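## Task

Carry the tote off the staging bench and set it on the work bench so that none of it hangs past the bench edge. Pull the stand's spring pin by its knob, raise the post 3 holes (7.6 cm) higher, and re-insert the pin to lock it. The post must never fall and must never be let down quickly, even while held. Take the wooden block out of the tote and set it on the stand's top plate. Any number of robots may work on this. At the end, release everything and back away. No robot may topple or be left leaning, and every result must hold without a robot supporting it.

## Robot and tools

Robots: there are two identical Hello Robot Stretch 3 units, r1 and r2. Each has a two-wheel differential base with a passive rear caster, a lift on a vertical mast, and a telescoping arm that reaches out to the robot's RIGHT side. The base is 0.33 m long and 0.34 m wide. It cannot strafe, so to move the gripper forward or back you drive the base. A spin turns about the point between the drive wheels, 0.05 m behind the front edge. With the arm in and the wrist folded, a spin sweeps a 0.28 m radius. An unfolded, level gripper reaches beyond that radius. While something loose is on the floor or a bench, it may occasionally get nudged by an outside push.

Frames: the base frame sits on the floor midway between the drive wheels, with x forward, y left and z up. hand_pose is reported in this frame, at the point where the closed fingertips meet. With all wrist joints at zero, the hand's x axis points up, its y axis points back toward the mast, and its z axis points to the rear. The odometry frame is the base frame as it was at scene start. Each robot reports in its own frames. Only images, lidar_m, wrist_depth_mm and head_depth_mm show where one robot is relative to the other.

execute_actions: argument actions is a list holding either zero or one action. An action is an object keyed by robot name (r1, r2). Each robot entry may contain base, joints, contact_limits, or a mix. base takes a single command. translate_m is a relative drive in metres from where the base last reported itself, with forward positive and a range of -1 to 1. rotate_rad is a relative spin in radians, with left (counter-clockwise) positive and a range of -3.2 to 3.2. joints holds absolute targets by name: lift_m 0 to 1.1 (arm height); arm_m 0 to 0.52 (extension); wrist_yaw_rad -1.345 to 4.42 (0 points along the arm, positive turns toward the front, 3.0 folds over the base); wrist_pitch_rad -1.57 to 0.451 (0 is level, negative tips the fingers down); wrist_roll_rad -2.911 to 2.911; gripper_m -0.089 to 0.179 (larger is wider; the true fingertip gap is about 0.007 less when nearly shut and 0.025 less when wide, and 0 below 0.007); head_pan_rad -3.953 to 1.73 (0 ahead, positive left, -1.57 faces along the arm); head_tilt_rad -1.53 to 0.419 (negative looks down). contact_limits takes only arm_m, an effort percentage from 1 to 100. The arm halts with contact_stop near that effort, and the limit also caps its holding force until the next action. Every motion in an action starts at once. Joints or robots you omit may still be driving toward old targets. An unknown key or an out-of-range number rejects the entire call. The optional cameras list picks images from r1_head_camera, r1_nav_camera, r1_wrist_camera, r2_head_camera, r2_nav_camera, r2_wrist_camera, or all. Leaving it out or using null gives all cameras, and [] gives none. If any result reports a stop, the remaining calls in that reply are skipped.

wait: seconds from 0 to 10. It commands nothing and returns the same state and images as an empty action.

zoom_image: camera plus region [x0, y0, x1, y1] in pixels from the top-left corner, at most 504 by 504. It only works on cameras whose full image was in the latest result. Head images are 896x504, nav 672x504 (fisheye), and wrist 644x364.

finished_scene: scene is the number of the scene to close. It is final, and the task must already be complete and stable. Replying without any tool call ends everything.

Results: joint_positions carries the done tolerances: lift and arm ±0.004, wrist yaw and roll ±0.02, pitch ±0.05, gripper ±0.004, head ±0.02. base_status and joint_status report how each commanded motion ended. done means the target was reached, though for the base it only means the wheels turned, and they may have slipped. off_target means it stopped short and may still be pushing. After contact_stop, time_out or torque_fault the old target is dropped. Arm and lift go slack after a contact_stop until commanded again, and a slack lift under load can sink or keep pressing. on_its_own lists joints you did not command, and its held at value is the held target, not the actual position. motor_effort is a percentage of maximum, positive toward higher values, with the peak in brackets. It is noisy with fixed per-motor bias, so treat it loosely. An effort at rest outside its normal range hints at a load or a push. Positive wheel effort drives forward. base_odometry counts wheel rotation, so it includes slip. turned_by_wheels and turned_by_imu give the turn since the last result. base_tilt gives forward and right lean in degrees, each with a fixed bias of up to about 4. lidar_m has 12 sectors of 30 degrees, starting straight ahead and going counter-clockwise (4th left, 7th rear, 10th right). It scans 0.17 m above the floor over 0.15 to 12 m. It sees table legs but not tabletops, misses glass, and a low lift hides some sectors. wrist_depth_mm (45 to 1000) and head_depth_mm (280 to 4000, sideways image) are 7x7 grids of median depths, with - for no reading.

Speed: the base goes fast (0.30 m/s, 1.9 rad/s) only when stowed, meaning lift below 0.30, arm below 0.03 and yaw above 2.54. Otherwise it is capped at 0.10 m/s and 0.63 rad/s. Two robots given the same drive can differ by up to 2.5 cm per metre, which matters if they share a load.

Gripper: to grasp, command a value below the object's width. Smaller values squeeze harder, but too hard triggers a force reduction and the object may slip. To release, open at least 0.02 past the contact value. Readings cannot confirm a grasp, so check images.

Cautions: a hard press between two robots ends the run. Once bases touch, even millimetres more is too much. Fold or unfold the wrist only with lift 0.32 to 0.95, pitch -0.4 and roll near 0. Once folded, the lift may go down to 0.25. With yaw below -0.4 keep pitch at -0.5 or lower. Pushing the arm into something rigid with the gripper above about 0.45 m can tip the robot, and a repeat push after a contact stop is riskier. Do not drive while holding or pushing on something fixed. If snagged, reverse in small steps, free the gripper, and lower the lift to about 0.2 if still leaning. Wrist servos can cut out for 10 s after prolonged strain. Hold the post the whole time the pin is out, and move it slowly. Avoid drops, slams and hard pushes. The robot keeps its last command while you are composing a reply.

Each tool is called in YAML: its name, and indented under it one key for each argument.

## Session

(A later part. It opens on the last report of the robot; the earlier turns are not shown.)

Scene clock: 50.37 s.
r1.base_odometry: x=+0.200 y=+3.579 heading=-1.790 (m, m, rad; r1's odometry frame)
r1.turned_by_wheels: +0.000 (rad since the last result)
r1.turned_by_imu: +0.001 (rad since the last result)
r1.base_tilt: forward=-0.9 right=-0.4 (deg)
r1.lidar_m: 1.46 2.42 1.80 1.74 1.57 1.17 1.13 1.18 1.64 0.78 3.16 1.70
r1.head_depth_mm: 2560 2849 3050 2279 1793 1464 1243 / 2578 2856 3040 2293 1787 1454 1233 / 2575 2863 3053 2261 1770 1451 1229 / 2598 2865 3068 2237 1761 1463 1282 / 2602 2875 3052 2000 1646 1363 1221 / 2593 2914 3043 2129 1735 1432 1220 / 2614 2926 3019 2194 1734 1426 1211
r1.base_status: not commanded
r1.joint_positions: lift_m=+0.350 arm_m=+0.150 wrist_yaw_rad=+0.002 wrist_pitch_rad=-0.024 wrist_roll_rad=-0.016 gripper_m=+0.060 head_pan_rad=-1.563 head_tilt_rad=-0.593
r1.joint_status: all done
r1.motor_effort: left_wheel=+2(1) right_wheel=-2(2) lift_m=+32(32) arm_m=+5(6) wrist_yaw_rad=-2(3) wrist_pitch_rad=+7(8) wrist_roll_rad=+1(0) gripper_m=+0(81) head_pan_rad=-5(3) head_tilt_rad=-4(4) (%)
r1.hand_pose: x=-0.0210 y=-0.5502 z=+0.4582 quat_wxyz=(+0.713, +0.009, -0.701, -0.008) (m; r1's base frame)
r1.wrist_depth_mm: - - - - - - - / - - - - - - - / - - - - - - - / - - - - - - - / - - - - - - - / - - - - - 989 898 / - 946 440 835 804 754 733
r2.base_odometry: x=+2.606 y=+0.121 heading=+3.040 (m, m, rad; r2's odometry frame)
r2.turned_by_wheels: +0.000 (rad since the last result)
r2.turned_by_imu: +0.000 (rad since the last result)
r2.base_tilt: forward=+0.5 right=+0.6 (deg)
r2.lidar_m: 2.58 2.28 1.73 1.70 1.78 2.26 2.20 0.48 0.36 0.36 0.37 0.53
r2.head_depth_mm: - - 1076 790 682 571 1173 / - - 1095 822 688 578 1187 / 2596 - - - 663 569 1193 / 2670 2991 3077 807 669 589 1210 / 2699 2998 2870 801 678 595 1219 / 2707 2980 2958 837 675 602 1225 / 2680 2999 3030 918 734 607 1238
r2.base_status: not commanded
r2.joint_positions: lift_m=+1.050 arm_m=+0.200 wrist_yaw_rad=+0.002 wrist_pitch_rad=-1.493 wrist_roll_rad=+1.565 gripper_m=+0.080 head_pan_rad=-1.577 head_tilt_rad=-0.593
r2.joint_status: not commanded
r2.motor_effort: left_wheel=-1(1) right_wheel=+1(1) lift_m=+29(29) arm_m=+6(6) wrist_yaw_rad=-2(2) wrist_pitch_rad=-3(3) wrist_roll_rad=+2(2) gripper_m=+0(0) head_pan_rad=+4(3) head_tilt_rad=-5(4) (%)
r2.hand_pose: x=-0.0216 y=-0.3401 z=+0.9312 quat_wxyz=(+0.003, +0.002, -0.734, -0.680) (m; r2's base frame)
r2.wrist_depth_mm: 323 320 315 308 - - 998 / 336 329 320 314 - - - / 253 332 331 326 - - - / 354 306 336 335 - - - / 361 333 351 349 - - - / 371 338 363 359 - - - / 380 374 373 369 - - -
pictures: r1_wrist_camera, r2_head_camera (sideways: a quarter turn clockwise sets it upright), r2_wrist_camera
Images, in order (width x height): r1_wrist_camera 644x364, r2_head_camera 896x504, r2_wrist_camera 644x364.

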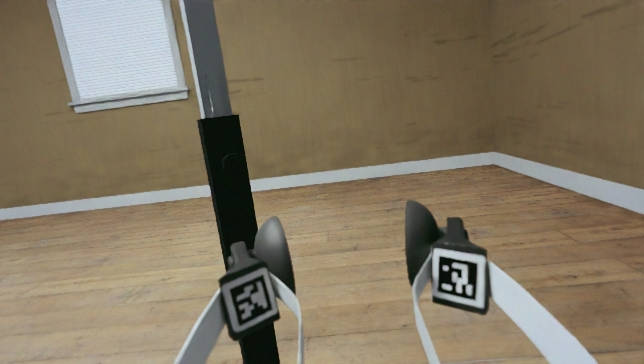

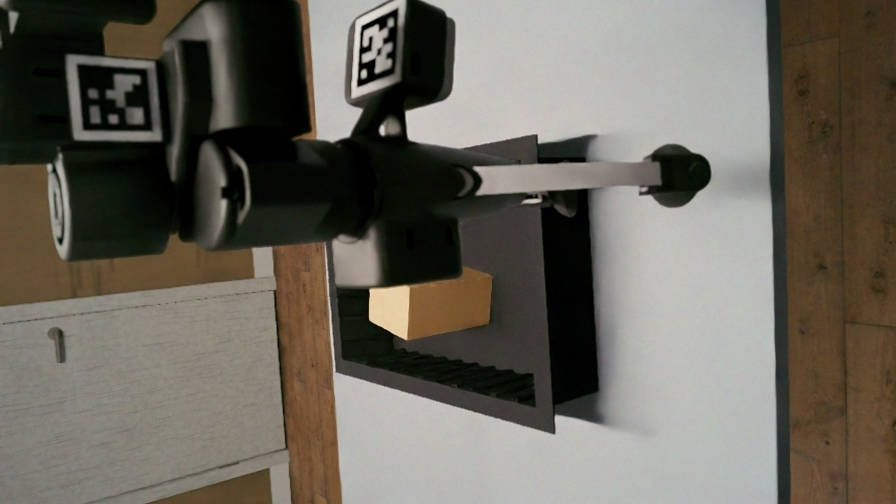

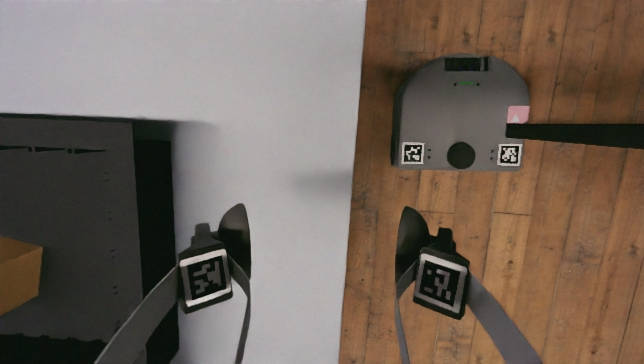

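execute_actions:
  actions:
    - {"r1":{"base":{"translate_m":0.125},"joints":{"lift_m":0.41,"arm_m":0.28}},"r2":{"joints":{"arm_m":0.35,"lift_m":0.97}}}
  cameras: ["r1_wrist_camera","r2_wrist_camera"]

Scene clock: 53.03 s.
r1.base_odometry: x=+0.173 y=+3.457 heading=-1.790 (m, m, rad; r1's odometry frame)
r1.turned_by_wheels: +0.000 (rad since the last result)
r1.turned_by_imu: +0.001 (rad since the last result)
r1.base_tilt: forward=-0.9 right=-0.4 (deg)
r1.lidar_m: 1.33 2.42 1.80 1.74 1.75 1.29 1.25 1.31 1.82 0.77 3.14 1.34
r1.head_depth_mm: 2565 2850 3029 2299 1783 1463 1246 / 2558 2849 3050 2274 1770 1453 1231 / 2566 2867 3040 2173 1765 1488 - / 2611 2897 3065 958 1659 1408 1180 / 2580 2876 3053 2228 1751 1439 1227 / 2608 2863 3048 2225 1745 1434 1224 / 2625 2867 3037 2193 1729 1434 1213
r1.base_status: done
r1.joint_positions: lift_m=+0.410 arm_m=+0.280 wrist_yaw_rad=+0.001 wrist_pitch_rad=-0.023 wrist_roll_rad=-0.016 gripper_m=+0.060 head_pan_rad=-1.563 head_tilt_rad=-0.593
r1.joint_status: all done
r1.motor_effort: left_wheel=+2(6) right_wheel=-2(3) lift_m=+32(34) arm_m=+5(1) wrist_yaw_rad=-1(2) wrist_pitch_rad=+7(7) wrist_roll_rad=+0(0) gripper_m=+0(0) head_pan_rad=-3(3) head_tilt_rad=-4(4) (%)
r1.hand_pose: x=-0.0211 y=-0.6802 z=+0.5184 quat_wxyz=(+0.713, +0.009, -0.701, -0.008) (m; r1's base frame)
r1.wrist_depth_mm: - - - 251 - - - / - - - 263 - - - / - - - 267 - - - / - - - 269 - - - / - - - 268 - - - / - - - 280 - - - / - - 953 318 867 840 807
r2.base_odometry: x=+2.606 y=+0.121 heading=+3.040 (m, m, rad; r2's odometry frame)
r2.turned_by_wheels: +0.000 (rad since the last result)
r2.turned_by_imu: -0.002 (rad since the last result)
r2.base_tilt: forward=+0.5 right=+0.6 (deg)
r2.lidar_m: 2.59 2.29 1.74 1.69 1.78 2.26 2.20 0.48 0.36 0.36 0.37 0.53
r2.head_depth_mm: 2694 - 1014 840 681 573 1171 / 2663 - 1119 851 688 578 1185 / 2722 - - 745 682 584 1196 / 2680 3003 3012 846 688 590 1206 / 2672 2997 1012 821 694 595 1216 / 2716 2984 2981 836 694 603 1222 / 2686 3012 3022 917 731 606 1234
r2.base_status: not commanded
r2.joint_positions: lift_m=+0.975 arm_m=+0.350 wrist_yaw_rad=+0.002 wrist_pitch_rad=-1.515 wrist_roll_rad=+1.568 gripper_m=+0.080 head_pan_rad=-1.577 head_tilt_rad=-0.593
r2.joint_status: lift_m contact_stop (moved -0.075 of -0.080); the others done
r2.on_its_own: lift_m is slack since a contact_stop, until your next command for it (your +0.970 is given up)
r2.motor_effort: left_wheel=-1(2) right_wheel=+1(5) lift_m=+26(27) arm_m=+7(13) wrist_yaw_rad=-2(2) wrist_pitch_rad=+7(28) wrist_roll_rad=+1(2) gripper_m=+2(7) head_pan_rad=+3(3) head_tilt_rad=-4(4) (%)
r2.hand_pose: x=-0.0216 y=-0.4846 z=+0.8566 quat_wxyz=(+0.002, +0.002, -0.726, -0.687) (m; r2's base frame)
r2.wrist_depth_mm: 245 241 239 236 234 230 905 / 251 248 244 242 239 238 936 / 168 168 250 250 247 242 991 / 264 259 239 256 253 250 - / 273 269 236 263 262 258 - / 278 276 269 273 271 267 - / 273 286 262 283 278 276 -
pictures: r1_wrist_camera, r2_wrist_camera
Images, in order (width x height): r1_wrist_camera 644x364, r2_wrist_camera 644x364.

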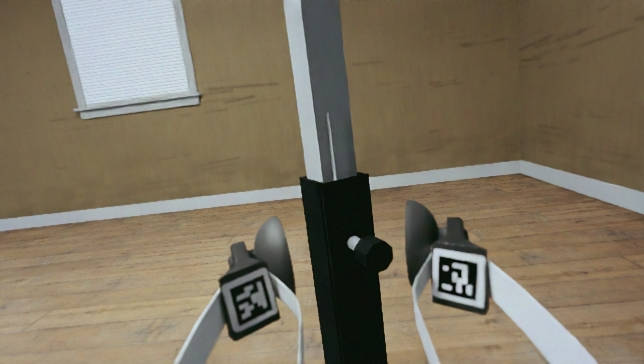

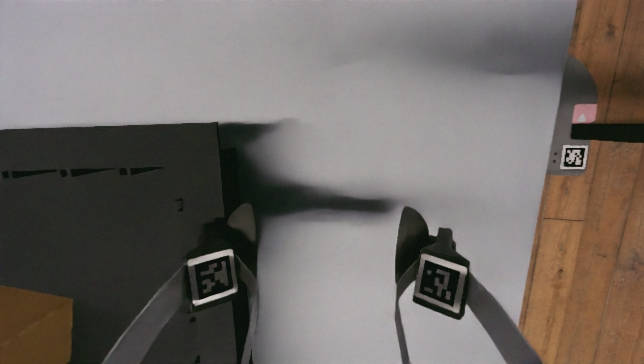

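execute_actions:
  actions:
    - {"r1":{"base":{"rotate_rad":0.41},"joints":{"arm_m":0.1}},"r2":{"joints":{"lift_m":1.02}}}
  cameras: []

execute_actions:
  actions:
    - {"r1":{"base":{"translate_m":-0.31}},"r2":{"joints":{"arm_m":0.42}}}
  cameras: []

execute_actions:
  actions:
    - {"r1":{"joints":{"arm_m":0.22,"lift_m":0.40}},"r2":{"joints":{"lift_m":0.90}}}
  cameras: ["r1_wrist_camera","r2_wrist_camera"]

Scene clock: 55.87 s.
r1.base_odometry: x=+0.173 y=+3.457 heading=-1.380 (m, m, rad; r1's odometry frame)
r1.turned_by_wheels: +0.410 (rad since the last result)
r1.turned_by_imu: +0.405 (rad since the last result)
r1.base_tilt: forward=-1.0 right=-0.4 (deg)
r1.lidar_m: 2.73 1.86 1.74 1.77 1.34 1.25 1.27 1.63 0.77 3.09 1.60 1.33
r1.head_depth_mm: 2541 2760 2945 862 1013 1427 1239 / 2619 2911 3026 2276 1779 1424 1225 / 2750 2975 3163 2262 1769 1455 1230 / 2824 3149 3096 2236 1759 1449 1257 / 2982 3320 3066 2227 1757 1440 1224 / 3128 3504 3055 2204 1740 1437 1219 / 3295 3690 3029 2204 1733 1421 1217
r1.base_status: done
r1.joint_positions: lift_m=+0.410 arm_m=+0.100 wrist_yaw_rad=+0.001 wrist_pitch_rad=-0.023 wrist_roll_rad=-0.016 gripper_m=+0.060 head_pan_rad=-1.563 head_tilt_rad=-0.593
r1.joint_status: all done
r1.motor_effort: left_wheel=-1(3) right_wheel=+2(7) lift_m=+32(32) arm_m=-4(9) wrist_yaw_rad=-1(1) wrist_pitch_rad=+7(7) wrist_roll_rad=+0(0) gripper_m=+0(0) head_pan_rad=-3(3) head_tilt_rad=-4(4) (%)
r1.hand_pose: x=-0.0211 y=-0.5009 z=+0.5184 quat_wxyz=(+0.713, +0.009, -0.701, -0.008) (m; r1's base frame)
r1.wrist_depth_mm: - - - - - - - / - - - - - - - / - - - - - - 390 / - - - - - - 394 / - - - - - - 401 / - - - - - - 412 / - - 947 949 895 860 407
r2.base_odometry: x=+2.606 y=+0.121 heading=+3.040 (m, m, rad; r2's odometry frame)
r2.turned_by_wheels: +0.000 (rad since the last result)
r2.turned_by_imu: +0.000 (rad since the last result)
r2.base_tilt: forward=+0.4 right=+0.6 (deg)
r2.lidar_m: 2.59 2.29 1.73 1.69 1.79 2.26 2.21 0.48 0.36 0.36 0.38 0.53
r2.head_depth_mm: 2586 3114 1097 839 682 573 1175 / 2592 3092 1031 853 687 578 1183 / - - 1082 746 682 585 1192 / 2644 2998 1016 860 690 589 1205 / 2674 3008 1010 818 694 596 1212 / 2682 3003 2961 838 691 602 1227 / 2697 2959 3028 918 733 609 1234
r2.base_status: not commanded
r2.joint_positions: lift_m=+1.020 arm_m=+0.350 wrist_yaw_rad=+0.002 wrist_pitch_rad=-1.499 wrist_roll_rad=+1.568 gripper_m=+0.080 head_pan_rad=-1.577 head_tilt_rad=-0.593
r2.joint_status: all done
r2.motor_effort: left_wheel=-1(1) right_wheel=+2(1) lift_m=+30(32) arm_m=+6(7) wrist_yaw_rad=-2(1) wrist_pitch_rad=+0(7) wrist_roll_rad=+2(1) gripper_m=+0(2) head_pan_rad=+3(2) head_tilt_rad=-4(3) (%)
r2.hand_pose: x=-0.0216 y=-0.4887 z=+0.9012 quat_wxyz=(+0.002, +0.002, -0.732, -0.681) (m; r2's base frame)
r2.wrist_depth_mm: 291 291 281 278 275 270 989 / 300 294 289 285 283 279 973 / 219 216 295 294 291 284 - / 320 312 300 300 299 294 - / 323 320 315 310 306 306 - / 296 329 275 323 315 - - / 268 342 334 332 325 - -
pictures: none
No camera images: the call's "cameras" was empty. Leave "cameras" out to get every camera's image.

Scene clock: 60.13 s.
r1.base_odometry: x=+0.114 y=+3.761 heading=-1.380 (m, m, rad; r1's odometry frame)
r1.turned_by_wheels: +0.000 (rad since the last result)
r1.turned_by_imu: +0.001 (rad since the last result)
r1.base_tilt: forward=-1.1 right=-0.5 (deg)
r1.lidar_m: 2.94 1.99 1.87 1.53 1.04 0.97 0.99 1.26 2.81 0.71 1.77 1.59
r1.head_depth_mm: 2416 2645 2856 2293 1785 1460 1239 / 2504 2752 2944 2274 1789 1453 1235 / 2620 2873 3032 2079 1766 1454 1229 / 2726 3030 3106 827 1703 1362 1243 / 2849 3195 3091 2158 1751 1446 1225 / 2969 3318 3030 2223 1736 1436 1222 / 3131 3525 3056 2199 1736 1432 1216
r1.base_status: done
r1.joint_positions: lift_m=+0.410 arm_m=+0.100 wrist_yaw_rad=+0.001 wrist_pitch_rad=-0.023 wrist_roll_rad=-0.016 gripper_m=+0.060 head_pan_rad=-1.563 head_tilt_rad=-0.593
r1.joint_status: not commanded
r1.motor_effort: left_wheel=-1(5) right_wheel=+2(4) lift_m=+32(32) arm_m=-4(4) wrist_yaw_rad=-1(1) wrist_pitch_rad=+7(7) wrist_roll_rad=+0(0) gripper_m=+0(0) head_pan_rad=-4(2) head_tilt_rad=-5(4) (%)
r1.hand_pose: x=-0.0211 y=-0.5009 z=+0.5184 quat_wxyz=(+0.713, +0.009, -0.701, -0.008) (m; r1's base frame)
r1.wrist_depth_mm: - - - - - - - / - - - - - - - / - - - - - - - / - - - - - - - / - - - - - - - / - - - - - - - / - - 923 897 867 849 807
r2.base_odometry: x=+2.606 y=+0.121 heading=+3.040 (m, m, rad; r2's odometry frame)
r2.turned_by_wheels: +0.000 (rad since the last result)
r2.turned_by_imu: +0.000 (rad since the last result)
r2.base_tilt: forward=+0.5 right=+0.6 (deg)
r2.lidar_m: 2.58 2.29 1.74 1.69 1.79 2.26 2.20 0.48 0.36 0.36 0.37 0.53
r2.head_depth_mm: 2602 3107 1100 838 682 572 1172 / 2581 3084 1069 852 689 579 1185 / - - 1081 751 694 584 1194 / 2624 2994 1006 859 689 590 1205 / 2669 2997 1015 819 692 596 1218 / 2685 2988 2934 836 691 600 1227 / 2703 3007 3008 919 732 609 1235
r2.base_status: not commanded
r2.joint_positions: lift_m=+1.020 arm_m=+0.420 wrist_yaw_rad=+0.002 wrist_pitch_rad=-1.498 wrist_roll_rad=+1.568 gripper_m=+0.080 head_pan_rad=-1.577 head_tilt_rad=-0.593
r2.joint_status: all done
r2.motor_effort: left_wheel=-1(0) right_wheel=+2(1) lift_m=+30(30) arm_m=+6(6) wrist_yaw_rad=-2(2) wrist_pitch_rad=+0(1) wrist_roll_rad=+1(1) gripper_m=-1(0) head_pan_rad=+3(3) head_tilt_rad=-4(4) (%)
r2.hand_pose: x=-0.0216 y=-0.5589 z=+0.9012 quat_wxyz=(+0.002, +0.002, -0.732, -0.681) (m; r2's base frame)
r2.wrist_depth_mm: 290 287 285 276 274 267 268 / 299 296 289 284 280 276 275 / 306 298 210 208 290 284 281 / 316 311 302 298 298 292 291 / 327 319 312 306 307 299 - / 334 298 327 317 320 310 - / 219 279 337 328 325 321 -
pictures: none
No camera images: the call's "cameras" was empty. Leave "cameras" out to get every camera's image.

Scene clock: 62.27 s.
r1.base_odometry: x=+0.114 y=+3.761 heading=-1.380 (m, m, rad; r1's odometry frame)
r1.turned_by_wheels: +0.000 (rad since the last result)
r1.turned_by_imu: +0.001 (rad since the last result)
r1.base_tilt: forward=-0.9 right=-0.4 (deg)
r1.lidar_m: 2.94 2.00 1.86 1.53 1.04 0.97 0.99 1.26 2.80 0.70 1.77 1.59
r1.head_depth_mm: 2416 2640 2827 2286 1791 1462 1236 / 2530 2760 2962 2266 1773 1458 1232 / 2628 2870 3044 2102 1770 1449 1312 / 2711 3044 3092 827 1709 1357 - / 2854 3191 3074 2149 1742 1440 1216 / 2991 3372 3049 2235 1736 1436 1217 / 3164 3541 3010 2208 1729 1429 1213
r1.base_status: not commanded
r1.joint_positions: lift_m=+0.400 arm_m=+0.220 wrist_yaw_rad=+0.001 wrist_pitch_rad=-0.023 wrist_roll_rad=-0.016 gripper_m=+0.060 head_pan_rad=-1.563 head_tilt_rad=-0.593
r1.joint_status: all done
r1.motor_effort: left_wheel=+0(1) right_wheel=+1(2) lift_m=+22(26) arm_m=+4(4) wrist_yaw_rad=-1(1) wrist_pitch_rad=+7(7) wrist_roll_rad=+0(0) gripper_m=+0(0) head_pan_rad=-3(4) head_tilt_rad=-4(4) (%)
r1.hand_pose: x=-0.0211 y=-0.6202 z=+0.5089 quat_wxyz=(+0.713, +0.009, -0.701, -0.008) (m; r1's base frame)
r1.wrist_depth_mm: - - - - - - - / - - - 245 - - - / - - - - - - - / - - - 251 - - - / - - - 255 - - - / - - - - - - 990 / - - 913 844 856 824 805
r2.base_odometry: x=+2.606 y=+0.121 heading=+3.040 (m, m, rad; r2's odometry frame)
r2.turned_by_wheels: +0.000 (rad since the last result)
r2.turned_by_imu: +0.000 (rad since the last result)
r2.base_tilt: forward=+0.5 right=+0.5 (deg)
r2.lidar_m: 2.58 2.29 1.74 1.69 1.78 2.27 2.21 0.48 0.37 0.36 0.37 0.53
r2.head_depth_mm: 2680 2994 2911 - 682 572 1178 / 2698 2951 1033 827 687 579 1185 / 2694 2862 - 726 687 584 1198 / 2677 2995 1018 845 691 590 1206 / 2670 3000 1017 820 692 596 1211 / 2716 3036 2978 836 694 601 1228 / 2668 3001 3016 918 732 607 1234
r2.base_status: not commanded
r2.joint_positions: lift_m=+0.902 arm_m=+0.420 wrist_yaw_rad=+0.002 wrist_pitch_rad=-1.506 wrist_roll_rad=+1.568 gripper_m=+0.080 head_pan_rad=-1.577 head_tilt_rad=-0.593
r2.joint_status: lift_m contact_stop (moved -0.118 of -0.120)
r2.on_its_own: lift_m is slack since a contact_stop, until your next command for it
r2.motor_effort: left_wheel=+0(0) right_wheel=+1(1) lift_m=+26(27) arm_m=+6(6) wrist_yaw_rad=-2(2) wrist_pitch_rad=+3(5) wrist_roll_rad=+2(1) gripper_m=+0(0) head_pan_rad=+2(3) head_tilt_rad=-4(4) (%)
r2.hand_pose: x=-0.0216 y=-0.5568 z=+0.7830 quat_wxyz=(+0.002, +0.002, -0.729, -0.684) (m; r2's base frame)
r2.wrist_depth_mm: 173 171 169 166 164 162 159 / 177 176 173 172 168 166 165 / 182 178 90 88 172 171 169 / 94 93 91 90 178 175 172 / 192 190 186 93 181 181 178 / 198 196 192 96 188 186 183 / 205 202 198 100 193 191 189
pictures: r1_wrist_camera, r2_wrist_camera
Images, in order (width x height): r1_wrist_camera 644x364, r2_wrist_camera 644x364.

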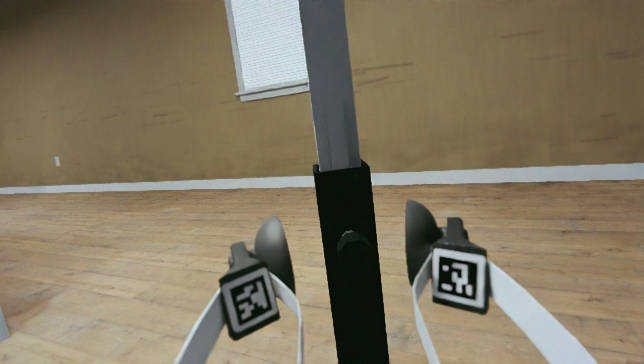

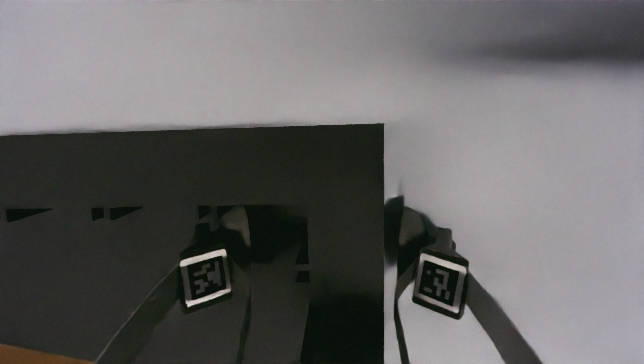

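execute_actions:
  actions:
    - {"r2":{"base":{"translate_m":-0.12},"joints":{"lift_m":0.912}}}
  cameras: []

execute_actions:
  actions:
    - {"r2":{"joints":{"gripper_m":-0.05}}}
  cameras: []

execute_actions:
  actions:
    - {"r2":{"joints":{"lift_m":1.0,"wrist_pitch_rad":-1.05}}}
  cameras: ["r2_head_camera"]

Scene clock: 64.60 s.
r1.base_odometry: x=+0.114 y=+3.761 heading=-1.380 (m, m, rad; r1's odometry frame)
r1.turned_by_wheels: +0.000 (rad since the last result)
r1.turned_by_imu: +0.001 (rad since the last result)
r1.base_tilt: forward=-1.0 right=-0.4 (deg)
r1.lidar_m: 2.95 2.00 1.87 1.53 1.04 0.97 0.99 1.27 2.80 0.70 1.78 1.59
r1.head_depth_mm: 2421 2630 2871 2292 1791 1462 1238 / 2506 2760 2975 2276 1769 1458 1235 / 2603 2860 3058 2078 1775 1447 1317 / 2734 3000 3124 827 1702 1361 - / 2843 3172 3098 2148 1747 1430 1224 / 3010 3346 3047 2197 1734 1436 1217 / 3138 3524 3024 2196 1734 1431 1214
r1.base_status: not commanded
r1.joint_positions: lift_m=+0.400 arm_m=+0.220 wrist_yaw_rad=+0.001 wrist_pitch_rad=-0.023 wrist_roll_rad=-0.016 gripper_m=+0.060 head_pan_rad=-1.563 head_tilt_rad=-0.593
r1.joint_status: not commanded
r1.motor_effort: left_wheel=-1(1) right_wheel=+2(2) lift_m=+22(22) arm_m=+5(4) wrist_yaw_rad=-1(1) wrist_pitch_rad=+7(7) wrist_roll_rad=+0(0) gripper_m=+0(0) head_pan_rad=-3(4) head_tilt_rad=-4(4) (%)
r1.hand_pose: x=-0.0211 y=-0.6202 z=+0.5089 quat_wxyz=(+0.713, +0.009, -0.701, -0.008) (m; r1's base frame)
r1.wrist_depth_mm: - - - - - - - / - - - 243 - - - / - - - - - - - / - - - 251 - - - / - - - 254 - - - / - - - - - - 987 / - - 930 851 847 824 796
r2.base_odometry: x=+2.725 y=+0.108 heading=+3.040 (m, m, rad; r2's odometry frame)
r2.turned_by_wheels: +0.000 (rad since the last result)
r2.turned_by_imu: +0.000 (rad since the last result)
r2.base_tilt: forward=+0.5 right=+0.6 (deg)
r2.lidar_m: 2.71 2.29 1.74 1.70 1.79 2.14 2.09 0.48 0.36 0.35 0.37 0.52
r2.head_depth_mm: 2695 2998 - 793 682 574 1178 / 2671 2876 1030 830 691 578 1192 / 2676 2866 - 756 680 583 1194 / 2678 2968 2926 849 685 589 1206 / 2693 2975 2886 815 674 596 1192 / 2693 2974 2967 838 668 601 1202 / 2681 3024 3014 885 731 607 1209
r2.base_status: done
r2.joint_positions: lift_m=+0.912 arm_m=+0.420 wrist_yaw_rad=+0.002 wrist_pitch_rad=-1.492 wrist_roll_rad=+1.568 gripper_m=+0.080 head_pan_rad=-1.577 head_tilt_rad=-0.593
r2.joint_status: all done
r2.motor_effort: left_wheel=+2(3) right_wheel=-3(10) lift_m=+29(31) arm_m=+5(5) wrist_yaw_rad=-1(2) wrist_pitch_rad=-4(4) wrist_roll_rad=+1(1) gripper_m=-1(1) head_pan_rad=+2(2) head_tilt_rad=-3(4) (%)
r2.hand_pose: x=-0.0215 y=-0.5605 z=+0.7932 quat_wxyz=(+0.002, +0.002, -0.734, -0.679) (m; r2's base frame)
r2.wrist_depth_mm: 186 182 179 175 172 170 166 / 190 186 183 181 177 173 172 / 196 193 188 185 182 178 176 / 202 196 102 101 186 184 181 / 109 107 105 103 192 188 186 / 213 208 204 106 200 195 191 / 221 215 211 111 203 200 195
pictures: none
No camera images: the call's "cameras" was empty. Leave "cameras" out to get every camera's image.

Scene clock: 66.40 s.
r1.base_odometry: x=+0.114 y=+3.761 heading=-1.380 (m, m, rad; r1's odometry frame)
r1.turned_by_wheels: +0.000 (rad since the last result)
r1.turned_by_imu: +0.000 (rad since the last result)
r1.base_tilt: forward=-0.8 right=-0.3 (deg)
r1.lidar_m: 2.94 1.99 1.87 1.54 1.04 0.97 0.99 1.26 2.80 0.71 1.78 1.59
r1.head_depth_mm: 2409 2646 2848 2285 1779 1465 1244 / 2514 2730 2955 2279 1778 1456 1235 / 2624 2897 3028 2096 1767 1458 1316 / 2721 3041 3181 827 1706 1362 - / 2862 3180 3109 2154 1755 1437 1219 / 3003 3350 3033 2223 1739 1435 1218 / 3148 3543 3021 2197 1739 1430 1219
r1.base_status: not commanded
r1.joint_positions: lift_m=+0.400 arm_m=+0.220 wrist_yaw_rad=+0.001 wrist_pitch_rad=-0.023 wrist_roll_rad=-0.016 gripper_m=+0.060 head_pan_rad=-1.563 head_tilt_rad=-0.593
r1.joint_status: not commanded
r1.motor_effort: left_wheel=-1(0) right_wheel=+2(2) lift_m=+22(22) arm_m=+5(5) wrist_yaw_rad=-1(0) wrist_pitch_rad=+7(7) wrist_roll_rad=+0(0) gripper_m=+0(0) head_pan_rad=-3(3) head_tilt_rad=-5(5) (%)
r1.hand_pose: x=-0.0211 y=-0.6202 z=+0.5089 quat_wxyz=(+0.713, +0.009, -0.701, -0.008) (m; r1's base frame)
r1.wrist_depth_mm: - - - - - - - / - - - 244 - - - / - - - - - - - / - - - 251 - - - / - - - 255 - - - / - - - - - - 996 / - - 906 851 867 829 802
r2.base_odometry: x=+2.726 y=+0.108 heading=+3.040 (m, m, rad; r2's odometry frame)
r2.turned_by_wheels: +0.000 (rad since the last result)
r2.turned_by_imu: +0.000 (rad since the last result)
r2.base_tilt: forward=+0.5 right=+0.5 (deg)
r2.lidar_m: 2.71 2.30 1.74 1.70 1.79 2.13 2.08 0.47 0.36 0.35 0.37 0.52
r2.head_depth_mm: 2667 2975 - 792 681 571 1178 / 2681 2929 1030 828 690 579 1188 / 2656 2907 - 761 694 584 1197 / 2672 3005 2894 847 688 591 1214 / 2688 3020 2899 816 678 596 1192 / 2675 2982 2952 842 668 602 1201 / 2684 2994 3016 883 734 606 1208
r2.base_status: not commanded
r2.joint_positions: lift_m=+0.912 arm_m=+0.420 wrist_yaw_rad=+0.002 wrist_pitch_rad=-1.501 wrist_roll_rad=+1.564 gripper_m=-0.048 head_pan_rad=-1.577 head_tilt_rad=-0.593
r2.joint_status: all done
r2.motor_effort: left_wheel=+0(2) right_wheel=+1(3) lift_m=+29(29) arm_m=+5(5) wrist_yaw_rad=-2(2) wrist_pitch_rad=+1(6) wrist_roll_rad=+3(3) gripper_m=-30(99) head_pan_rad=+2(2) head_tilt_rad=-3(4) (%)
r2.hand_pose: x=-0.0216 y=-0.5582 z=+0.7933 quat_wxyz=(+0.004, +0.003, -0.731, -0.682) (m; r2's base frame)
r2.wrist_depth_mm: 184 182 178 176 173 170 168 / 189 186 183 182 179 174 172 / 194 192 188 184 182 179 177 / 199 104 102 187 188 185 182 / 108 106 194 104 192 190 188 / 210 206 204 107 199 197 192 / 217 212 210 110 206 200 198
pictures: none
No camera images: the call's "cameras" was empty. Leave "cameras" out to get every camera's image.

Scene clock: 68.07 s.
r1.base_odometry: x=+0.114 y=+3.761 heading=-1.380 (m, m, rad; r1's odometry frame)
r1.turned_by_wheels: +0.000 (rad since the last result)
r1.turned_by_imu: +0.000 (rad since the last result)
r1.base_tilt: forward=-0.9 right=-0.3 (deg)
r1.lidar_m: 2.94 2.00 1.87 1.53 1.04 0.97 0.99 1.27 2.79 0.71 1.78 1.59
r1.head_depth_mm: 2423 2632 2851 2296 1779 1465 1242 / 2516 2763 2957 2288 1776 1453 1238 / 2625 2892 3040 2081 1763 1450 1311 / 2712 3029 3111 828 1711 1367 - / 2843 3175 3098 2154 1755 1435 1216 / 2979 3344 3042 2213 1747 1434 1218 / 3149 3506 3028 2202 1729 1433 1212
r1.base_status: not commanded
r1.joint_positions: lift_m=+0.400 arm_m=+0.220 wrist_yaw_rad=+0.001 wrist_pitch_rad=-0.023 wrist_roll_rad=-0.016 gripper_m=+0.060 head_pan_rad=-1.563 head_tilt_rad=-0.593
r1.joint_status: not commanded
r1.motor_effort: left_wheel=-1(1) right_wheel=+2(2) lift_m=+22(22) arm_m=+4(4) wrist_yaw_rad=-2(1) wrist_pitch_rad=+7(7) wrist_roll_rad=+0(0) gripper_m=+0(0) head_pan_rad=-4(4) head_tilt_rad=-4(4) (%)
r1.hand_pose: x=-0.0211 y=-0.6202 z=+0.5089 quat_wxyz=(+0.713, +0.009, -0.701, -0.008) (m; r1's base frame)
r1.wrist_depth_mm: - - - - - - - / - - - 245 - - - / - - - - - - - / - - - 252 - - - / - - - 255 - - - / - - - - - - 994 / - - 923 841 854 828 810
r2.base_odometry: x=+2.726 y=+0.108 heading=+3.040 (m, m, rad; r2's odometry frame)
r2.turned_by_wheels: +0.000 (rad since the last result)
r2.turned_by_imu: +0.000 (rad since the last result)
r2.base_tilt: forward=+0.5 right=+0.6 (deg)
r2.lidar_m: 2.70 2.30 1.73 1.70 1.79 2.14 2.09 0.48 0.36 0.35 0.37 0.52
r2.head_depth_mm: 2634 - 1087 839 680 571 1179 / 2603 3020 1074 851 688 577 1188 / 2582 - 997 820 697 584 1196 / 2683 2955 909 758 705 590 1210 / 2697 2985 973 782 714 595 1212 / 2699 2994 2960 838 722 602 1206 / 2663 2965 3031 917 731 607 1209
r2.base_status: not commanded
r2.joint_positions: lift_m=+1.000 arm_m=+0.420 wrist_yaw_rad=+0.000 wrist_pitch_rad=-1.096 wrist_roll_rad=+1.566 gripper_m=-0.042 head_pan_rad=-1.577 head_tilt_rad=-0.594
r2.joint_status: all done
r2.on_its_own: gripper_m is held at -0.044, not at your -0.050, by its stall guard, which is not easing now
r2.motor_effort: left_wheel=-1(5) right_wheel=+1(9) lift_m=+33(36) arm_m=+4(5) wrist_yaw_rad=+0(14) wrist_pitch_rad=+22(25) wrist_roll_rad=+2(9) gripper_m=-23(30) head_pan_rad=+3(3) head_tilt_rad=-4(4) (%)
r2.hand_pose: x=-0.0215 y=-0.6602 z=+0.8994 quat_wxyz=(+0.002, +0.001, -0.853, -0.521) (m; r2's base frame)
r2.wrist_depth_mm: - 391 332 289 254 228 207 / - 398 344 297 260 234 211 / 340 180 218 285 265 238 216 / 386 375 148 119 266 243 220 / 405 318 312 125 277 249 224 / 391 266 316 135 275 254 229 / - 262 338 188 302 260 233
pictures: r2_head_camera (sideways: a quarter turn clockwise sets it upright)
Images, in order (width x height): r2_head_camera 896x504.

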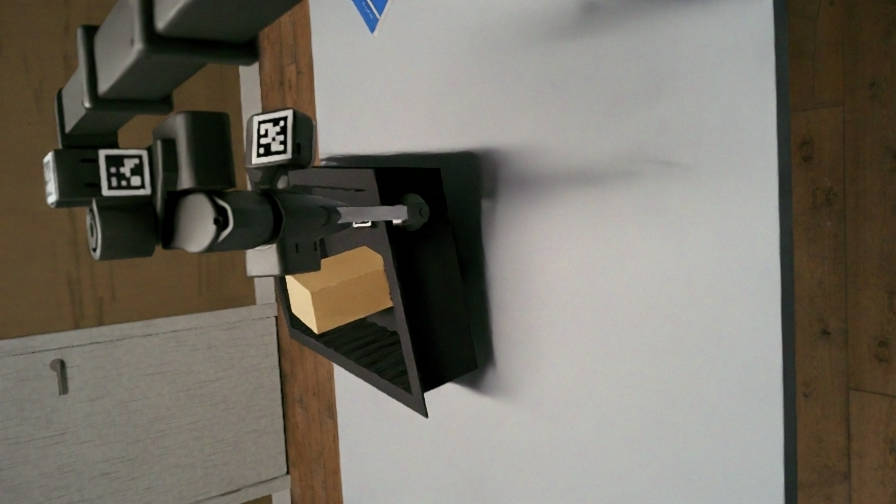

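execute_actions:
  actions:
    - {"r2":{"joints":{"lift_m":0.915,"wrist_pitch_rad":-1.5}}}
  cameras: []

execute_actions:
  actions:
    - {"r2":{"joints":{"gripper_m":0.08}}}
  cameras: []

execute_actions:
  actions:
    - {"r2":{"base":{"translate_m":0.1}}}
  cameras: ["r2_head_camera"]

execute_actions:
  actions:
    - {"r2":{"joints":{"gripper_m":-0.05}}}
  cameras: []

execute_actions:
  actions:
    - {"r2":{"joints":{"lift_m":1.0,"wrist_pitch_rad":-1.05}}}
  cameras: ["r2_head_camera"]

Scene clock: 70.00 s.
r1.base_odometry: x=+0.114 y=+3.761 heading=-1.380 (m, m, rad; r1's odometry frame)
r1.turned_by_wheels: +0.000 (rad since the last result)
r1.turned_by_imu: +0.000 (rad since the last result)
r1.base_tilt: forward=-0.9 right=-0.4 (deg)
r1.lidar_m: 2.94 2.00 1.87 1.54 1.04 0.97 0.99 1.26 2.79 0.70 1.77 1.59
r1.head_depth_mm: 2409 2647 2848 2297 1788 1460 1240 / 2521 2775 2978 2272 1780 1462 1231 / 2630 2890 3010 2091 1769 1451 1320 / 2727 3027 3108 828 1709 1363 - / 2838 3159 3085 2157 1759 1436 1228 / 2986 3350 3022 2224 1744 1434 1216 / 3103 3548 3041 2219 1726 1422 1210
r1.base_status: not commanded
r1.joint_positions: lift_m=+0.400 arm_m=+0.220 wrist_yaw_rad=+0.001 wrist_pitch_rad=-0.023 wrist_roll_rad=-0.016 gripper_m=+0.060 head_pan_rad=-1.563 head_tilt_rad=-0.593
r1.joint_status: not commanded
r1.motor_effort: left_wheel=-1(1) right_wheel=+2(2) lift_m=+22(22) arm_m=+4(4) wrist_yaw_rad=-1(1) wrist_pitch_rad=+7(7) wrist_roll_rad=+0(0) gripper_m=-1(0) head_pan_rad=-3(2) head_tilt_rad=-4(4) (%)
r1.hand_pose: x=-0.0211 y=-0.6202 z=+0.5089 quat_wxyz=(+0.713, +0.009, -0.701, -0.008) (m; r1's base frame)
r1.wrist_depth_mm: - - - - - - - / - - - 244 - - - / - - - - - - - / - - - 252 - - - / - - - 254 - - - / - - - - - - 982 / - - 920 849 863 831 800
r2.base_odometry: x=+2.726 y=+0.108 heading=+3.039 (m, m, rad; r2's odometry frame)
r2.turned_by_wheels: +0.000 (rad since the last result)
r2.turned_by_imu: -0.003 (rad since the last result)
r2.base_tilt: forward=+0.5 right=+0.5 (deg)
r2.lidar_m: 2.70 2.31 1.74 1.70 1.78 2.14 2.08 0.48 0.36 0.35 0.37 0.52
r2.head_depth_mm: 2663 2925 - 816 682 572 1176 / 2692 2897 1088 849 690 577 1181 / 2680 - - 779 694 584 1193 / 2689 2960 2956 841 705 590 1208 / 2715 2984 1144 854 715 596 1212 / 2667 2985 2941 816 722 601 1198 / 2681 3023 3043 918 733 608 1212
r2.base_status: not commanded
r2.joint_positions: lift_m=+0.935 arm_m=+0.420 wrist_yaw_rad=-0.007 wrist_pitch_rad=-1.490 wrist_roll_rad=+1.586 gripper_m=-0.036 head_pan_rad=-1.577 head_tilt_rad=-0.594
r2.joint_status: lift_m contact_stop (moved -0.065 of -0.085); the others done
r2.on_its_own: gripper_m is held at -0.037, not at your -0.050, by its stall guard, which is still easing; lift_m is slack since a contact_stop, until your next command for it (your +0.915 is given up)
r2.motor_effort: left_wheel=-1(4) right_wheel=+3(7) lift_m=+25(27) arm_m=+4(4) wrist_yaw_rad=+9(9) wrist_pitch_rad=-4(22) wrist_roll_rad=-6(6) gripper_m=-19(24) head_pan_rad=+1(3) head_tilt_rad=-4(3) (%)
r2.hand_pose: x=-0.0215 y=-0.5611 z=+0.8161 quat_wxyz=(-0.008, -0.008, -0.735, -0.678) (m; r2's base frame)
r2.wrist_depth_mm: 210 204 203 199 193 190 188 / 215 212 206 202 200 196 192 / 128 126 209 207 204 202 196 / 227 221 126 124 211 206 203 / 234 228 224 127 216 212 208 / 238 237 230 133 220 219 215 / 224 244 238 138 232 225 221
pictures: none
No camera images: the call's "cameras" was empty. Leave "cameras" out to get every camera's image.

not run: a stop came earlier in this reply.

not run: a stop came earlier in this reply.

not run: a stop came earlier in this reply.

not run: a stop came earlier in this reply.

execute_actions:
  actions:
    - {"r2":{"joints":{"gripper_m":0.08}}}
  cameras: ["r2_wrist_camera","r2_head_camera"]

Scene clock: 72.00 s.
r1.base_odometry: x=+0.114 y=+3.761 heading=-1.380 (m, m, rad; r1's odometry frame)
r1.turned_by_wheels: +0.000 (rad since the last result)
r1.turned_by_imu: +0.000 (rad since the last result)
r1.base_tilt: forward=-0.9 right=-0.4 (deg)
r1.lidar_m: 2.93 2.00 1.87 1.53 1.04 0.97 0.99 1.27 2.80 0.70 1.77 1.59
r1.head_depth_mm: 2399 2640 2827 2284 1780 1464 1235 / 2527 2764 2973 2268 1768 1454 1235 / 2625 2881 3045 2087 1781 1447 1314 / 2721 3015 3107 828 1696 1366 - / 2864 3199 3104 2160 1758 1444 1219 / 2975 3371 3037 2230 1731 1439 1219 / 3135 3555 3033 2223 1724 1429 1214
r1.base_status: not commanded
r1.joint_positions: lift_m=+0.400 arm_m=+0.220 wrist_yaw_rad=+0.001 wrist_pitch_rad=-0.023 wrist_roll_rad=-0.016 gripper_m=+0.060 head_pan_rad=-1.563 head_tilt_rad=-0.593
r1.joint_status: not commanded
r1.motor_effort: left_wheel=-1(1) right_wheel=+2(1) lift_m=+22(22) arm_m=+5(5) wrist_yaw_rad=-1(1) wrist_pitch_rad=+7(7) wrist_roll_rad=+0(1) gripper_m=+0(0) head_pan_rad=-3(4) head_tilt_rad=-4(4) (%)
r1.hand_pose: x=-0.0211 y=-0.6202 z=+0.5089 quat_wxyz=(+0.713, +0.009, -0.701, -0.008) (m; r1's base frame)
r1.wrist_depth_mm: - - - - - - - / - - - 243 - - - / - - - - - - - / - - - 251 - - - / - - - 256 - - - / - - - - - - - / - - 924 859 860 830 796
r2.base_odometry: x=+2.726 y=+0.108 heading=+3.040 (m, m, rad; r2's odometry frame)
r2.turned_by_wheels: +0.000 (rad since the last result)
r2.turned_by_imu: +0.000 (rad since the last result)
r2.base_tilt: forward=+0.5 right=+0.7 (deg)
r2.lidar_m: 2.71 2.30 1.74 1.70 1.79 2.14 2.09 0.47 0.36 0.35 0.37 0.52
r2.head_depth_mm: 2693 2954 - 815 680 573 1178 / 2679 2906 1087 850 690 577 1179 / 2694 - - 781 688 585 1188 / 2702 2947 2964 838 706 589 1206 / 2703 3008 1142 856 711 595 1213 / 2670 2943 2936 817 723 601 1203 / 2669 3004 3011 920 730 607 1210
r2.base_status: not commanded
r2.joint_positions: lift_m=+0.935 arm_m=+0.420 wrist_yaw_rad=-0.004 wrist_pitch_rad=-1.493 wrist_roll_rad=+1.576 gripper_m=+0.080 head_pan_rad=-1.577 head_tilt_rad=-0.594
r2.joint_status: all done
r2.on_its_own: lift_m is slack since a contact_stop, until your next command for it (your +0.915 is given up)
r2.motor_effort: left_wheel=-1(1) right_wheel=+2(3) lift_m=+26(26) arm_m=+4(4) wrist_yaw_rad=+5(9) wrist_pitch_rad=-3(6) wrist_roll_rad=-2(6) gripper_m=+0(84) head_pan_rad=+2(2) head_tilt_rad=-4(4) (%)
r2.hand_pose: x=-0.0215 y=-0.5604 z=+0.8165 quat_wxyz=(-0.003, -0.003, -0.734, -0.679) (m; r2's base frame)
r2.wrist_depth_mm: 209 204 201 196 193 189 187 / 215 209 207 204 200 196 193 / 127 126 207 208 204 201 200 / 225 221 126 123 210 207 203 / 231 228 223 128 216 213 209 / 235 235 230 133 225 219 214 / 228 242 237 138 231 226 221
pictures: r2_head_camera (sideways: a quarter turn clockwise sets it upright), r2_wrist_camera
Images, in order (width x height): r2_head_camera 896x504, r2_wrist_camera 644x364.

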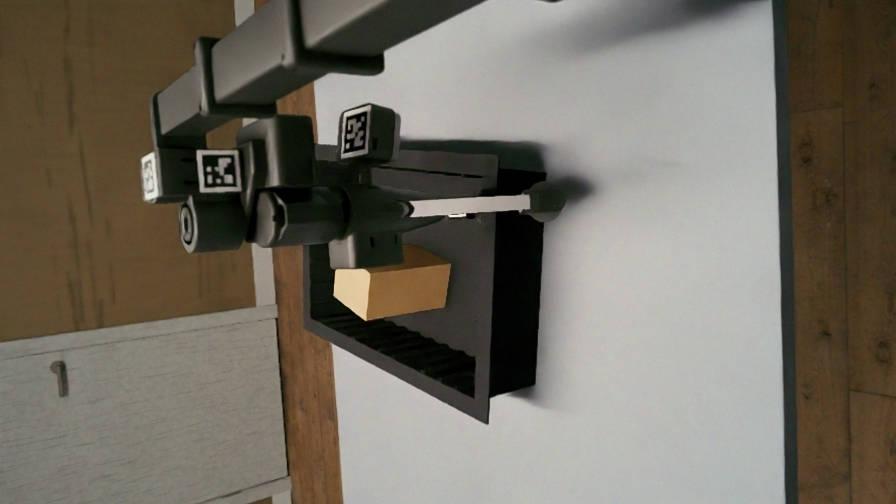

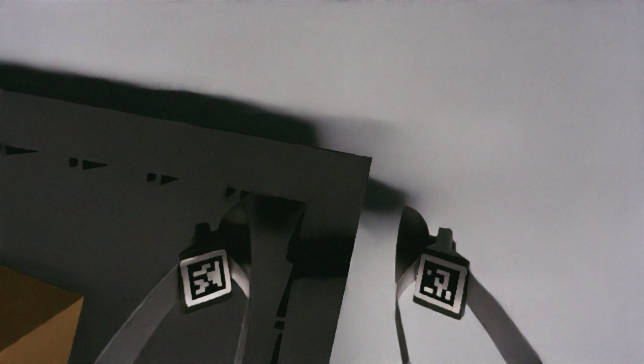

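execute_actions:
  actions:
    - {"r2":{"base":{"translate_m":0.11},"joints":{"lift_m":0.93}}}
  cameras: []

execute_actions:
  actions:
    - {"r2":{"joints":{"gripper_m":-0.05}}}
  cameras: []

execute_actions:
  actions:
    - {"r2":{"joints":{"lift_m":1.0,"wrist_pitch_rad":-1.05}}}
  cameras: ["r2_head_camera"]

Scene clock: 74.53 s.
r1.base_odometry: x=+0.114 y=+3.761 heading=-1.380 (m, m, rad; r1's odometry frame)
r1.turned_by_wheels: +0.000 (rad since the last result)
r1.turned_by_imu: +0.001 (rad since the last result)
r1.base_tilt: forward=-0.9 right=-0.4 (deg)
r1.lidar_m: 2.93 2.00 1.87 1.54 1.04 0.97 0.99 1.27 2.80 0.70 1.78 1.59
r1.head_depth_mm: 2412 2654 2875 2296 1784 1471 1237 / 2531 2785 2962 2262 1776 1456 1236 / 2617 2910 3053 2091 1760 1452 1314 / 2732 3010 3097 828 1705 1362 - / 2868 3166 3057 2152 1754 1441 1221 / 2977 3341 3043 2212 1741 1442 1216 / 3142 3565 3041 2198 1732 1430 1215
r1.base_status: not commanded
r1.joint_positions: lift_m=+0.400 arm_m=+0.220 wrist_yaw_rad=+0.001 wrist_pitch_rad=-0.023 wrist_roll_rad=-0.016 gripper_m=+0.060 head_pan_rad=-1.563 head_tilt_rad=-0.593
r1.joint_status: not commanded
r1.motor_effort: left_wheel=-1(0) right_wheel=+1(2) lift_m=+22(22) arm_m=+4(5) wrist_yaw_rad=-2(1) wrist_pitch_rad=+7(7) wrist_roll_rad=+0(0) gripper_m=+0(0) head_pan_rad=-2(4) head_tilt_rad=-4(4) (%)
r1.hand_pose: x=-0.0211 y=-0.6202 z=+0.5089 quat_wxyz=(+0.713, +0.009, -0.701, -0.008) (m; r1's base frame)
r1.wrist_depth_mm: - - - - - - - / - - - 243 - - - / - - - - - - - / - - - 252 - - - / - - - 254 - - - / - - - - - - 992 / - - 917 857 845 824 796
r2.base_odometry: x=+2.616 y=+0.120 heading=+3.039 (m, m, rad; r2's odometry frame)
r2.turned_by_wheels: +0.000 (rad since the last result)
r2.turned_by_imu: -0.001 (rad since the last result)
r2.base_tilt: forward=+0.5 right=+0.5 (deg)
r2.lidar_m: 2.59 2.30 1.74 1.69 1.78 2.25 2.19 0.48 0.36 0.35 0.37 0.53
r2.head_depth_mm: 2677 2908 - 762 681 571 1177 / 2664 2905 987 823 689 578 1189 / 2701 - - 831 686 584 1198 / 2666 2954 2978 829 705 590 1209 / 2680 3013 2866 864 712 596 1211 / 2679 3002 2946 904 722 602 1223 / 2690 2979 3007 916 734 607 1232
r2.base_status: done
r2.joint_positions: lift_m=+0.930 arm_m=+0.420 wrist_yaw_rad=-0.004 wrist_pitch_rad=-1.489 wrist_roll_rad=+1.576 gripper_m=+0.080 head_pan_rad=-1.577 head_tilt_rad=-0.594
r2.joint_status: all done
r2.motor_effort: left_wheel=-1(4) right_wheel=+3(6) lift_m=+24(25) arm_m=+4(4) wrist_yaw_rad=+4(5) wrist_pitch_rad=-5(5) wrist_roll_rad=-2(2) gripper_m=-1(2) head_pan_rad=+3(3) head_tilt_rad=-3(3) (%)
r2.hand_pose: x=-0.0215 y=-0.5614 z=+0.8115 quat_wxyz=(-0.003, -0.003, -0.735, -0.678) (m; r2's base frame)
r2.wrist_depth_mm: 201 197 195 110 190 185 183 / 206 204 200 113 195 192 186 / 213 208 206 117 200 196 192 / 218 216 211 206 205 201 197 / 227 223 125 213 211 206 203 / 229 230 128 221 220 213 209 / 202 215 205 227 225 220 216
pictures: none
No camera images: the call's "cameras" was empty. Leave "cameras" out to get every camera's image.

Scene clock: 76.33 s.
r1.base_odometry: x=+0.114 y=+3.761 heading=-1.380 (m, m, rad; r1's odometry frame)
r1.turned_by_wheels: +0.000 (rad since the last result)
r1.turned_by_imu: +0.000 (rad since the last result)
r1.base_tilt: forward=-0.8 right=-0.4 (deg)
r1.lidar_m: 2.93 2.00 1.87 1.53 1.04 0.97 0.99 1.27 2.79 0.71 1.77 1.59
r1.head_depth_mm: 2416 2655 2872 2314 1777 1465 1229 / 2491 2762 2988 2266 1776 1458 1233 / 2607 2872 3032 2098 1762 1450 1312 / 2720 3018 3102 827 1704 1371 - / 2846 3169 3071 2143 1746 1437 1219 / 2978 3338 3044 2198 1740 1436 1218 / 3167 3544 3036 2197 1732 1429 1212
r1.base_status: not commanded
r1.joint_positions: lift_m=+0.400 arm_m=+0.220 wrist_yaw_rad=+0.001 wrist_pitch_rad=-0.023 wrist_roll_rad=-0.016 gripper_m=+0.060 head_pan_rad=-1.563 head_tilt_rad=-0.593
r1.joint_status: not commanded
r1.motor_effort: left_wheel=-1(1) right_wheel=+2(2) lift_m=+22(22) arm_m=+5(5) wrist_yaw_rad=+0(1) wrist_pitch_rad=+7(7) wrist_roll_rad=+0(0) gripper_m=+0(0) head_pan_rad=-2(4) head_tilt_rad=-4(4) (%)
r1.hand_pose: x=-0.0211 y=-0.6202 z=+0.5089 quat_wxyz=(+0.713, +0.009, -0.701, -0.008) (m; r1's base frame)
r1.wrist_depth_mm: - - - - - - - / - - - 245 - - - / - - - - - - - / - - - 250 - - - / - - - 254 - - - / - - - - - - - / - - 928 860 843 831 803
r2.base_odometry: x=+2.616 y=+0.120 heading=+3.039 (m, m, rad; r2's odometry frame)
r2.turned_by_wheels: +0.000 (rad since the last result)
r2.turned_by_imu: +0.000 (rad since the last result)
r2.base_tilt: forward=+0.6 right=+0.6 (deg)
r2.lidar_m: 2.60 2.30 1.74 1.69 1.79 2.25 2.20 0.48 0.36 0.35 0.37 0.53
r2.head_depth_mm: 2667 2953 - 758 680 571 1172 / 2691 2904 978 821 688 578 1185 / 2683 - - 831 693 584 1198 / 2716 2972 2972 829 704 590 1207 / 2694 2961 2912 867 712 595 1215 / 2682 3002 2957 902 723 602 1226 / 2725 3022 2981 916 732 606 1234
r2.base_status: not commanded
r2.joint_positions: lift_m=+0.930 arm_m=+0.420 wrist_yaw_rad=-0.005 wrist_pitch_rad=-1.486 wrist_roll_rad=+1.581 gripper_m=-0.049 head_pan_rad=-1.577 head_tilt_rad=-0.594
r2.joint_status: all done
r2.motor_effort: left_wheel=-1(2) right_wheel=+3(3) lift_m=+25(25) arm_m=+4(4) wrist_yaw_rad=+5(6) wrist_pitch_rad=-7(11) wrist_roll_rad=-4(4) gripper_m=-29(99) head_pan_rad=+2(3) head_tilt_rad=-4(3) (%)
r2.hand_pose: x=-0.0215 y=-0.5622 z=+0.8114 quat_wxyz=(-0.005, -0.005, -0.736, -0.677) (m; r2's base frame)
r2.wrist_depth_mm: 200 198 194 188 188 185 182 / 207 203 199 112 194 191 186 / 212 209 206 115 200 196 192 / 202 216 211 118 204 202 197 / 223 221 219 122 209 207 203 / 232 232 226 126 217 214 208 / 202 212 225 131 224 220 214
pictures: none
No camera images: the call's "cameras" was empty. Leave "cameras" out to get every camera's image.

Scene clock: 77.80 s.
r1.base_odometry: x=+0.114 y=+3.761 heading=-1.380 (m, m, rad; r1's odometry frame)
r1.turned_by_wheels: +0.000 (rad since the last result)
r1.turned_by_imu: +0.000 (rad since the last result)
r1.base_tilt: forward=-0.9 right=-0.4 (deg)
r1.lidar_m: 2.94 2.00 1.87 1.53 1.04 0.97 0.99 1.27 2.80 0.71 1.78 1.59
r1.head_depth_mm: 2425 2609 2864 2295 1786 1459 1240 / 2538 2751 2976 2278 1774 1459 1232 / 2607 2860 3017 2098 1763 1456 1312 / 2730 3044 3109 827 1706 1369 - / 2861 3197 3048 2160 1753 1445 1219 / 2964 3376 3074 2212 1745 1436 1221 / 3164 3504 3017 2202 1728 1422 1211
r1.base_status: not commanded
r1.joint_positions: lift_m=+0.400 arm_m=+0.220 wrist_yaw_rad=+0.001 wrist_pitch_rad=-0.023 wrist_roll_rad=-0.016 gripper_m=+0.060 head_pan_rad=-1.563 head_tilt_rad=-0.593
r1.joint_status: not commanded
r1.motor_effort: left_wheel=-1(1) right_wheel=+2(2) lift_m=+22(22) arm_m=+4(5) wrist_yaw_rad=-1(1) wrist_pitch_rad=+7(7) wrist_roll_rad=+0(0) gripper_m=+0(1) head_pan_rad=-3(4) head_tilt_rad=-4(4) (%)
r1.hand_pose: x=-0.0211 y=-0.6202 z=+0.5089 quat_wxyz=(+0.713, +0.009, -0.701, -0.008) (m; r1's base frame)
r1.wrist_depth_mm: - - - - - - - / - - - 244 - - - / - - - - - - - / - - - 253 - - - / - - - 255 - - - / - - - - - - - / - - 911 847 854 835 802
r2.base_odometry: x=+2.616 y=+0.120 heading=+3.040 (m, m, rad; r2's odometry frame)
r2.turned_by_wheels: +0.000 (rad since the last result)
r2.turned_by_imu: +0.000 (rad since the last result)
r2.base_tilt: forward=+0.5 right=+0.7 (deg)
r2.lidar_m: 2.59 2.30 1.74 1.69 1.78 2.24 2.20 0.48 0.36 0.35 0.37 0.53
r2.head_depth_mm: 2633 - 1090 838 681 571 1173 / 2597 3043 926 793 688 577 1182 / 2621 - 1010 761 697 584 1194 / 2663 2980 923 739 706 590 1206 / 2655 2994 1084 856 715 595 1211 / 2683 2987 2941 900 722 602 1227 / 2692 3013 3019 918 732 607 1239
r2.base_status: not commanded
r2.joint_positions: lift_m=+1.000 arm_m=+0.420 wrist_yaw_rad=-0.001 wrist_pitch_rad=-1.105 wrist_roll_rad=+1.573 gripper_m=-0.043 head_pan_rad=-1.577 head_tilt_rad=-0.594
r2.joint_status: wrist_pitch_rad off_target (ended at -1.105, target -1.050); the others done
r2.on_its_own: gripper_m is held at -0.044, not at your -0.050, by its stall guard, which is still easing
r2.motor_effort: left_wheel=+0(2) right_wheel=+0(3) lift_m=+33(33) arm_m=+4(4) wrist_yaw_rad=+2(7) wrist_pitch_rad=+26(24) wrist_roll_rad=-1(4) gripper_m=-25(28) head_pan_rad=+2(1) head_tilt_rad=-5(3) (%)
r2.hand_pose: x=-0.0216 y=-0.6579 z=+0.8984 quat_wxyz=(-0.001, -0.001, -0.851, -0.525) (m; r2's base frame)
r2.wrist_depth_mm: - 224 235 126 247 228 206 / 360 345 283 129 253 233 211 / 390 397 293 134 258 238 214 / 390 289 294 165 263 242 220 / 261 239 296 135 275 250 224 / - 311 340 139 277 255 230 / - 287 252 181 286 259 234
pictures: r2_head_camera (sideways: a quarter turn clockwise sets it upright)
Images, in order (width x height): r2_head_camera 896x504.

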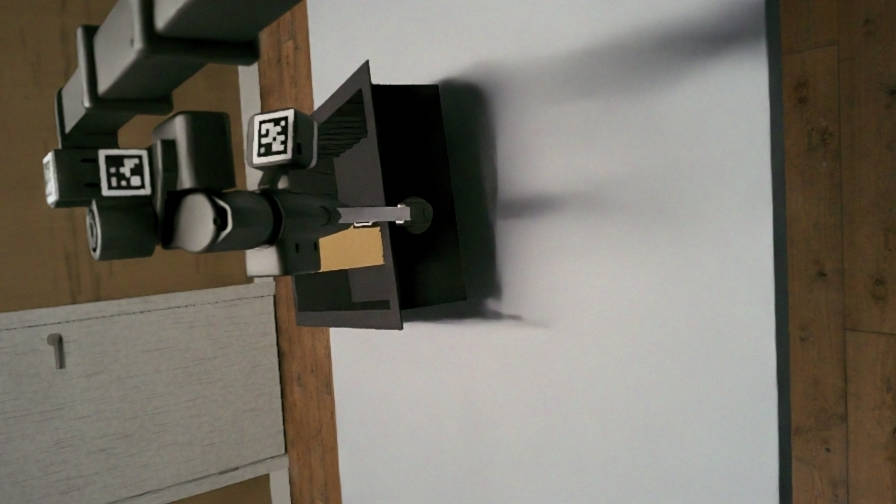

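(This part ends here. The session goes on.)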